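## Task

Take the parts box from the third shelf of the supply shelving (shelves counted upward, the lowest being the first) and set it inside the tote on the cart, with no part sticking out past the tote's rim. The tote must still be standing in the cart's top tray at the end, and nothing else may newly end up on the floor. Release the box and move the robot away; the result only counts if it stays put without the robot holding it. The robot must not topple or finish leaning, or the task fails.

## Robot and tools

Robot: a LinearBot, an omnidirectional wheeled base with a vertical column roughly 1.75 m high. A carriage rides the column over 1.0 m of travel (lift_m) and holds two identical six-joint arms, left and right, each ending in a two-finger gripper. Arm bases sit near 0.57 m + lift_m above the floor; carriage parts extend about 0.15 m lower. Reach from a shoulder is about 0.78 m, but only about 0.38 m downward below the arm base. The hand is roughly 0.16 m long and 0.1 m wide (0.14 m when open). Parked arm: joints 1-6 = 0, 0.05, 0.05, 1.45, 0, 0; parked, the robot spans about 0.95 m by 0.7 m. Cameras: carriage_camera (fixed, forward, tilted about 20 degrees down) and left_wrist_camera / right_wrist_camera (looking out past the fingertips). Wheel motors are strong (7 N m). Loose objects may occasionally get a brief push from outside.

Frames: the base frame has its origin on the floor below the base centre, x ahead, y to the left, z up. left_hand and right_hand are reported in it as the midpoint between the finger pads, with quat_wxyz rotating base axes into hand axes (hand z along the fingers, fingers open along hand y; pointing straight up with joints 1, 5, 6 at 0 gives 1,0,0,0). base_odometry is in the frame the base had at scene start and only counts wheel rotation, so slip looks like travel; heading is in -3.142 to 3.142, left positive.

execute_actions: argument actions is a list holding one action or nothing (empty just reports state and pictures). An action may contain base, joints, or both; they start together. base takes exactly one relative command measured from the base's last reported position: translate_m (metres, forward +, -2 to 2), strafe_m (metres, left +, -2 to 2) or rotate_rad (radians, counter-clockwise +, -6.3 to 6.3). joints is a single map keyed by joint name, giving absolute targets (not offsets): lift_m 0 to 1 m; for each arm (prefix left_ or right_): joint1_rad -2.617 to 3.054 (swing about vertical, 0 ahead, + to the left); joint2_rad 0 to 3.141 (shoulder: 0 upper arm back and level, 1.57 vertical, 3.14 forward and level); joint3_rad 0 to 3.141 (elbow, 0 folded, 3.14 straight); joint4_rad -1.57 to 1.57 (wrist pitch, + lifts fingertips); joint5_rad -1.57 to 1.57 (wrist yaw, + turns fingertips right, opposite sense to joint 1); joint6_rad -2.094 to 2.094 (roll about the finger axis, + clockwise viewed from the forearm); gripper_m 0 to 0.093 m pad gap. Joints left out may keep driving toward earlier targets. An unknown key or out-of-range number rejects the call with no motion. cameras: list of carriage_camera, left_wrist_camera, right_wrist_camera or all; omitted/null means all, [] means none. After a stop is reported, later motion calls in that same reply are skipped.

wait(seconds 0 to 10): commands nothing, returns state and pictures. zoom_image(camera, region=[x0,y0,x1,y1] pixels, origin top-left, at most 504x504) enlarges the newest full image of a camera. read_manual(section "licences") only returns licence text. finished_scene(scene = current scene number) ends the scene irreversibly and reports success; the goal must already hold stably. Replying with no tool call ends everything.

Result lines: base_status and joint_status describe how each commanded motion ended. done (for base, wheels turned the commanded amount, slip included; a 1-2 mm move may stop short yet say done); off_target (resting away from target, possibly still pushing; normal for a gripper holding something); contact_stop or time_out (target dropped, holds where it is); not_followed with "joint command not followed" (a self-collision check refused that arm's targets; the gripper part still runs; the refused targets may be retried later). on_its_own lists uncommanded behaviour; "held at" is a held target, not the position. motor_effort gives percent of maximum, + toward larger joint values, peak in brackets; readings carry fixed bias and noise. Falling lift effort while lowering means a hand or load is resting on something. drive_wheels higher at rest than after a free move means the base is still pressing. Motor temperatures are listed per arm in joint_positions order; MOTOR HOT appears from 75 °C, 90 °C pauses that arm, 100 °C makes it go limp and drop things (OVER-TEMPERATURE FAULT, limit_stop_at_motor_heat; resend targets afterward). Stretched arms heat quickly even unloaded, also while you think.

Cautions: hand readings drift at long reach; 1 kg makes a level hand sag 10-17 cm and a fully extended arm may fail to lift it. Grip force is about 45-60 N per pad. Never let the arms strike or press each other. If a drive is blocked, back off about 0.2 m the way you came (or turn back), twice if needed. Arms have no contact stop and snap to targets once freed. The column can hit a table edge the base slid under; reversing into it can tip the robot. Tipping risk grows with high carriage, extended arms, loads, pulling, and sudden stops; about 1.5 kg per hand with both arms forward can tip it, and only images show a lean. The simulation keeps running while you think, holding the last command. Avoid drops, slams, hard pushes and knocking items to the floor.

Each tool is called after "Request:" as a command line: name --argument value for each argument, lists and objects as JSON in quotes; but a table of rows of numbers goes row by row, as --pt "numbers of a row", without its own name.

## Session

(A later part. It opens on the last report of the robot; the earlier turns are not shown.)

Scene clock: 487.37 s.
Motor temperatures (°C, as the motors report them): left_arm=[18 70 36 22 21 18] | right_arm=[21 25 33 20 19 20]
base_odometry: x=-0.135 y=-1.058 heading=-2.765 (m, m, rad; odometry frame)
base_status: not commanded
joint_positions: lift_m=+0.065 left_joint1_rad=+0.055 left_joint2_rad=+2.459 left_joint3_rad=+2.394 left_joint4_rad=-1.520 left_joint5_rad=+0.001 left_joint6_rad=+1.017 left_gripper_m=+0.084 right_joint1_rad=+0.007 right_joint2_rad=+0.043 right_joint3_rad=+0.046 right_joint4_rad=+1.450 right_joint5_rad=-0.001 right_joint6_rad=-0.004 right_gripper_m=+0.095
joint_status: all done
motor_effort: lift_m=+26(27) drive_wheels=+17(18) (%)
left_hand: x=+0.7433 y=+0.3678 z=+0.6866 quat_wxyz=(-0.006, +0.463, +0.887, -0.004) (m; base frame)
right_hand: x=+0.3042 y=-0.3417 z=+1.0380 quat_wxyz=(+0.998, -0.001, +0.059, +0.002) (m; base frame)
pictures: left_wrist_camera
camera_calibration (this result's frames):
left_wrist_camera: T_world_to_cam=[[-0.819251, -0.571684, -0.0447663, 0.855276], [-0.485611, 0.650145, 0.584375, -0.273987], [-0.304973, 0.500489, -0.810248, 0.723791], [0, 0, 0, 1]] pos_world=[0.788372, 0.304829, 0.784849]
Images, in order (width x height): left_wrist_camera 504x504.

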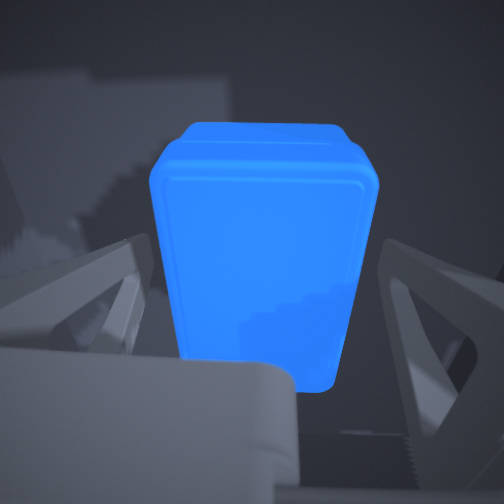

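Released. Raise straight up.

Request:
execute_actions --actions '[{"joints": {"lift_m": 0.2}}]' --cameras '["left_wrist_camera", "carriage_camera"]'

Scene clock: 491.80 s.
Motor temperatures (°C, as the motors report them): left_arm=[18 70 36 22 21 18] | right_arm=[21 25 33 20 19 20]
base_odometry: x=-0.135 y=-1.058 heading=-2.765 (m, m, rad; odometry frame)
base_status: not commanded
joint_positions: lift_m=+0.200 left_joint1_rad=+0.055 left_joint2_rad=+2.451 left_joint3_rad=+2.394 left_joint4_rad=-1.519 left_joint5_rad=+0.001 left_joint6_rad=+1.017 left_gripper_m=+0.084 right_joint1_rad=+0.007 right_joint2_rad=+0.043 right_joint3_rad=+0.046 right_joint4_rad=+1.450 right_joint5_rad=-0.001 right_joint6_rad=-0.004 right_gripper_m=+0.095
joint_status: all done
motor_effort: lift_m=+35(43) drive_wheels=+17(17) (%)
left_hand: x=+0.7437 y=+0.3678 z=+0.8242 quat_wxyz=(-0.002, +0.463, +0.887, -0.002) (m; base frame)
right_hand: x=+0.3042 y=-0.3417 z=+1.1723 quat_wxyz=(+0.998, -0.001, +0.059, +0.002) (m; base frame)
pictures: carriage_camera, left_wrist_camera
camera_calibration (this result's frames):
carriage_camera: T_world_to_cam=[[0.0116188, -0.99967, -0.0228907, 0.0195507], [-0.305209, 0.0182543, -0.95211, 1.15923], [0.952215, 0.0180488, -0.304896, 0.17441], [0, 0, 0, 1]] pos_world=[0.187504, -0.00476447, 1.15734]
left_wrist_camera: T_world_to_cam=[[-0.818866, -0.571663, -0.0515696, 0.867112], [-0.490271, 0.649888, 0.580758, -0.347638], [-0.298483, 0.500846, -0.812441, 0.832216], [0, 0, 0, 1]] pos_world=[0.788015, 0.304809, 0.922737]
Images, in order (width x height): carriage_camera 504x504, left_wrist_camera 504x504.

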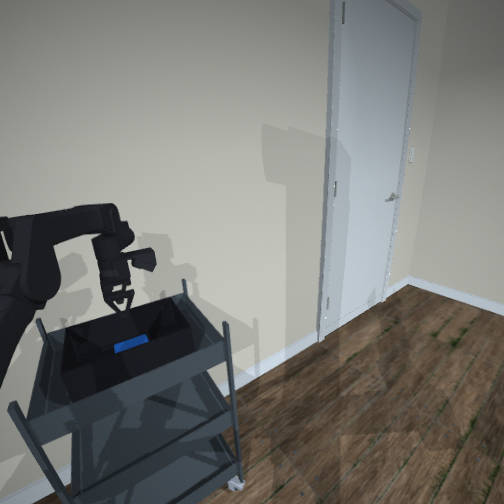

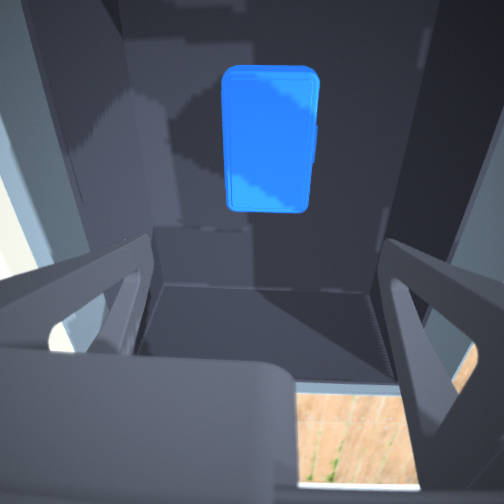

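Request:
execute_actions --actions '[{"base": {"translate_m": -0.3}, "joints": {"left_joint1_rad": 0.0, "left_joint2_rad": 0.05, "left_joint3_rad": 0.05, "left_joint4_rad": 1.45, "left_joint6_rad": 0.0, "lift_m": 0.23}}]' --cameras '["carriage_camera"]'

Scene clock: 502.47 s.
Motor temperatures (°C, as the motors report them): left_arm=[18 69 36 23 21 18] | right_arm=[21 25 33 20 19 20]
base_odometry: x=+0.145 y=-0.948 heading=-2.767 (m, m, rad; odometry frame)
base_status: done
joint_positions: lift_m=+0.230 left_joint1_rad=-0.004 left_joint2_rad=+0.061 left_joint3_rad=+0.063 left_joint4_rad=+1.456 left_joint5_rad=+0.000 left_joint6_rad=+0.009 left_gripper_m=+0.084 right_joint1_rad=+0.007 right_joint2_rad=+0.043 right_joint3_rad=+0.046 right_joint4_rad=+1.450 right_joint5_rad=+0.000 right_joint6_rad=-0.004 right_gripper_m=+0.095
joint_status: all done
motor_effort: lift_m=+36(42) drive_wheels=-13(24) (%)
left_hand: x=+0.3035 y=+0.3419 z=+1.2068 quat_wxyz=(+0.998, +0.001, +0.057, +0.002) (m; base frame)
right_hand: x=+0.3043 y=-0.3418 z=+1.2022 quat_wxyz=(+0.998, +0.000, +0.059, +0.002) (m; base frame)
pictures: carriage_camera
camera_calibration (this result's frames):
carriage_camera: T_world_to_cam=[[0.0116188, -0.99967, -0.0228907, 0.0202352], [-0.305209, 0.0182543, -0.95211, 1.1877], [0.952215, 0.0180488, -0.304896, 0.183527], [0, 0, 0, 1]] pos_world=[0.187504, -0.00476447, 1.18724]
Images, in order (width x height): carriage_camera 504x504.

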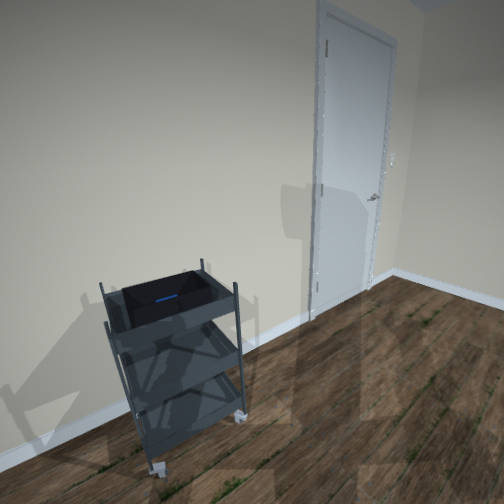

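The box is in the tote, the tote is standing in the tray, and the robot has moved clear.

Request:
finished_scene --scene 2

The scene is finished: the task was done.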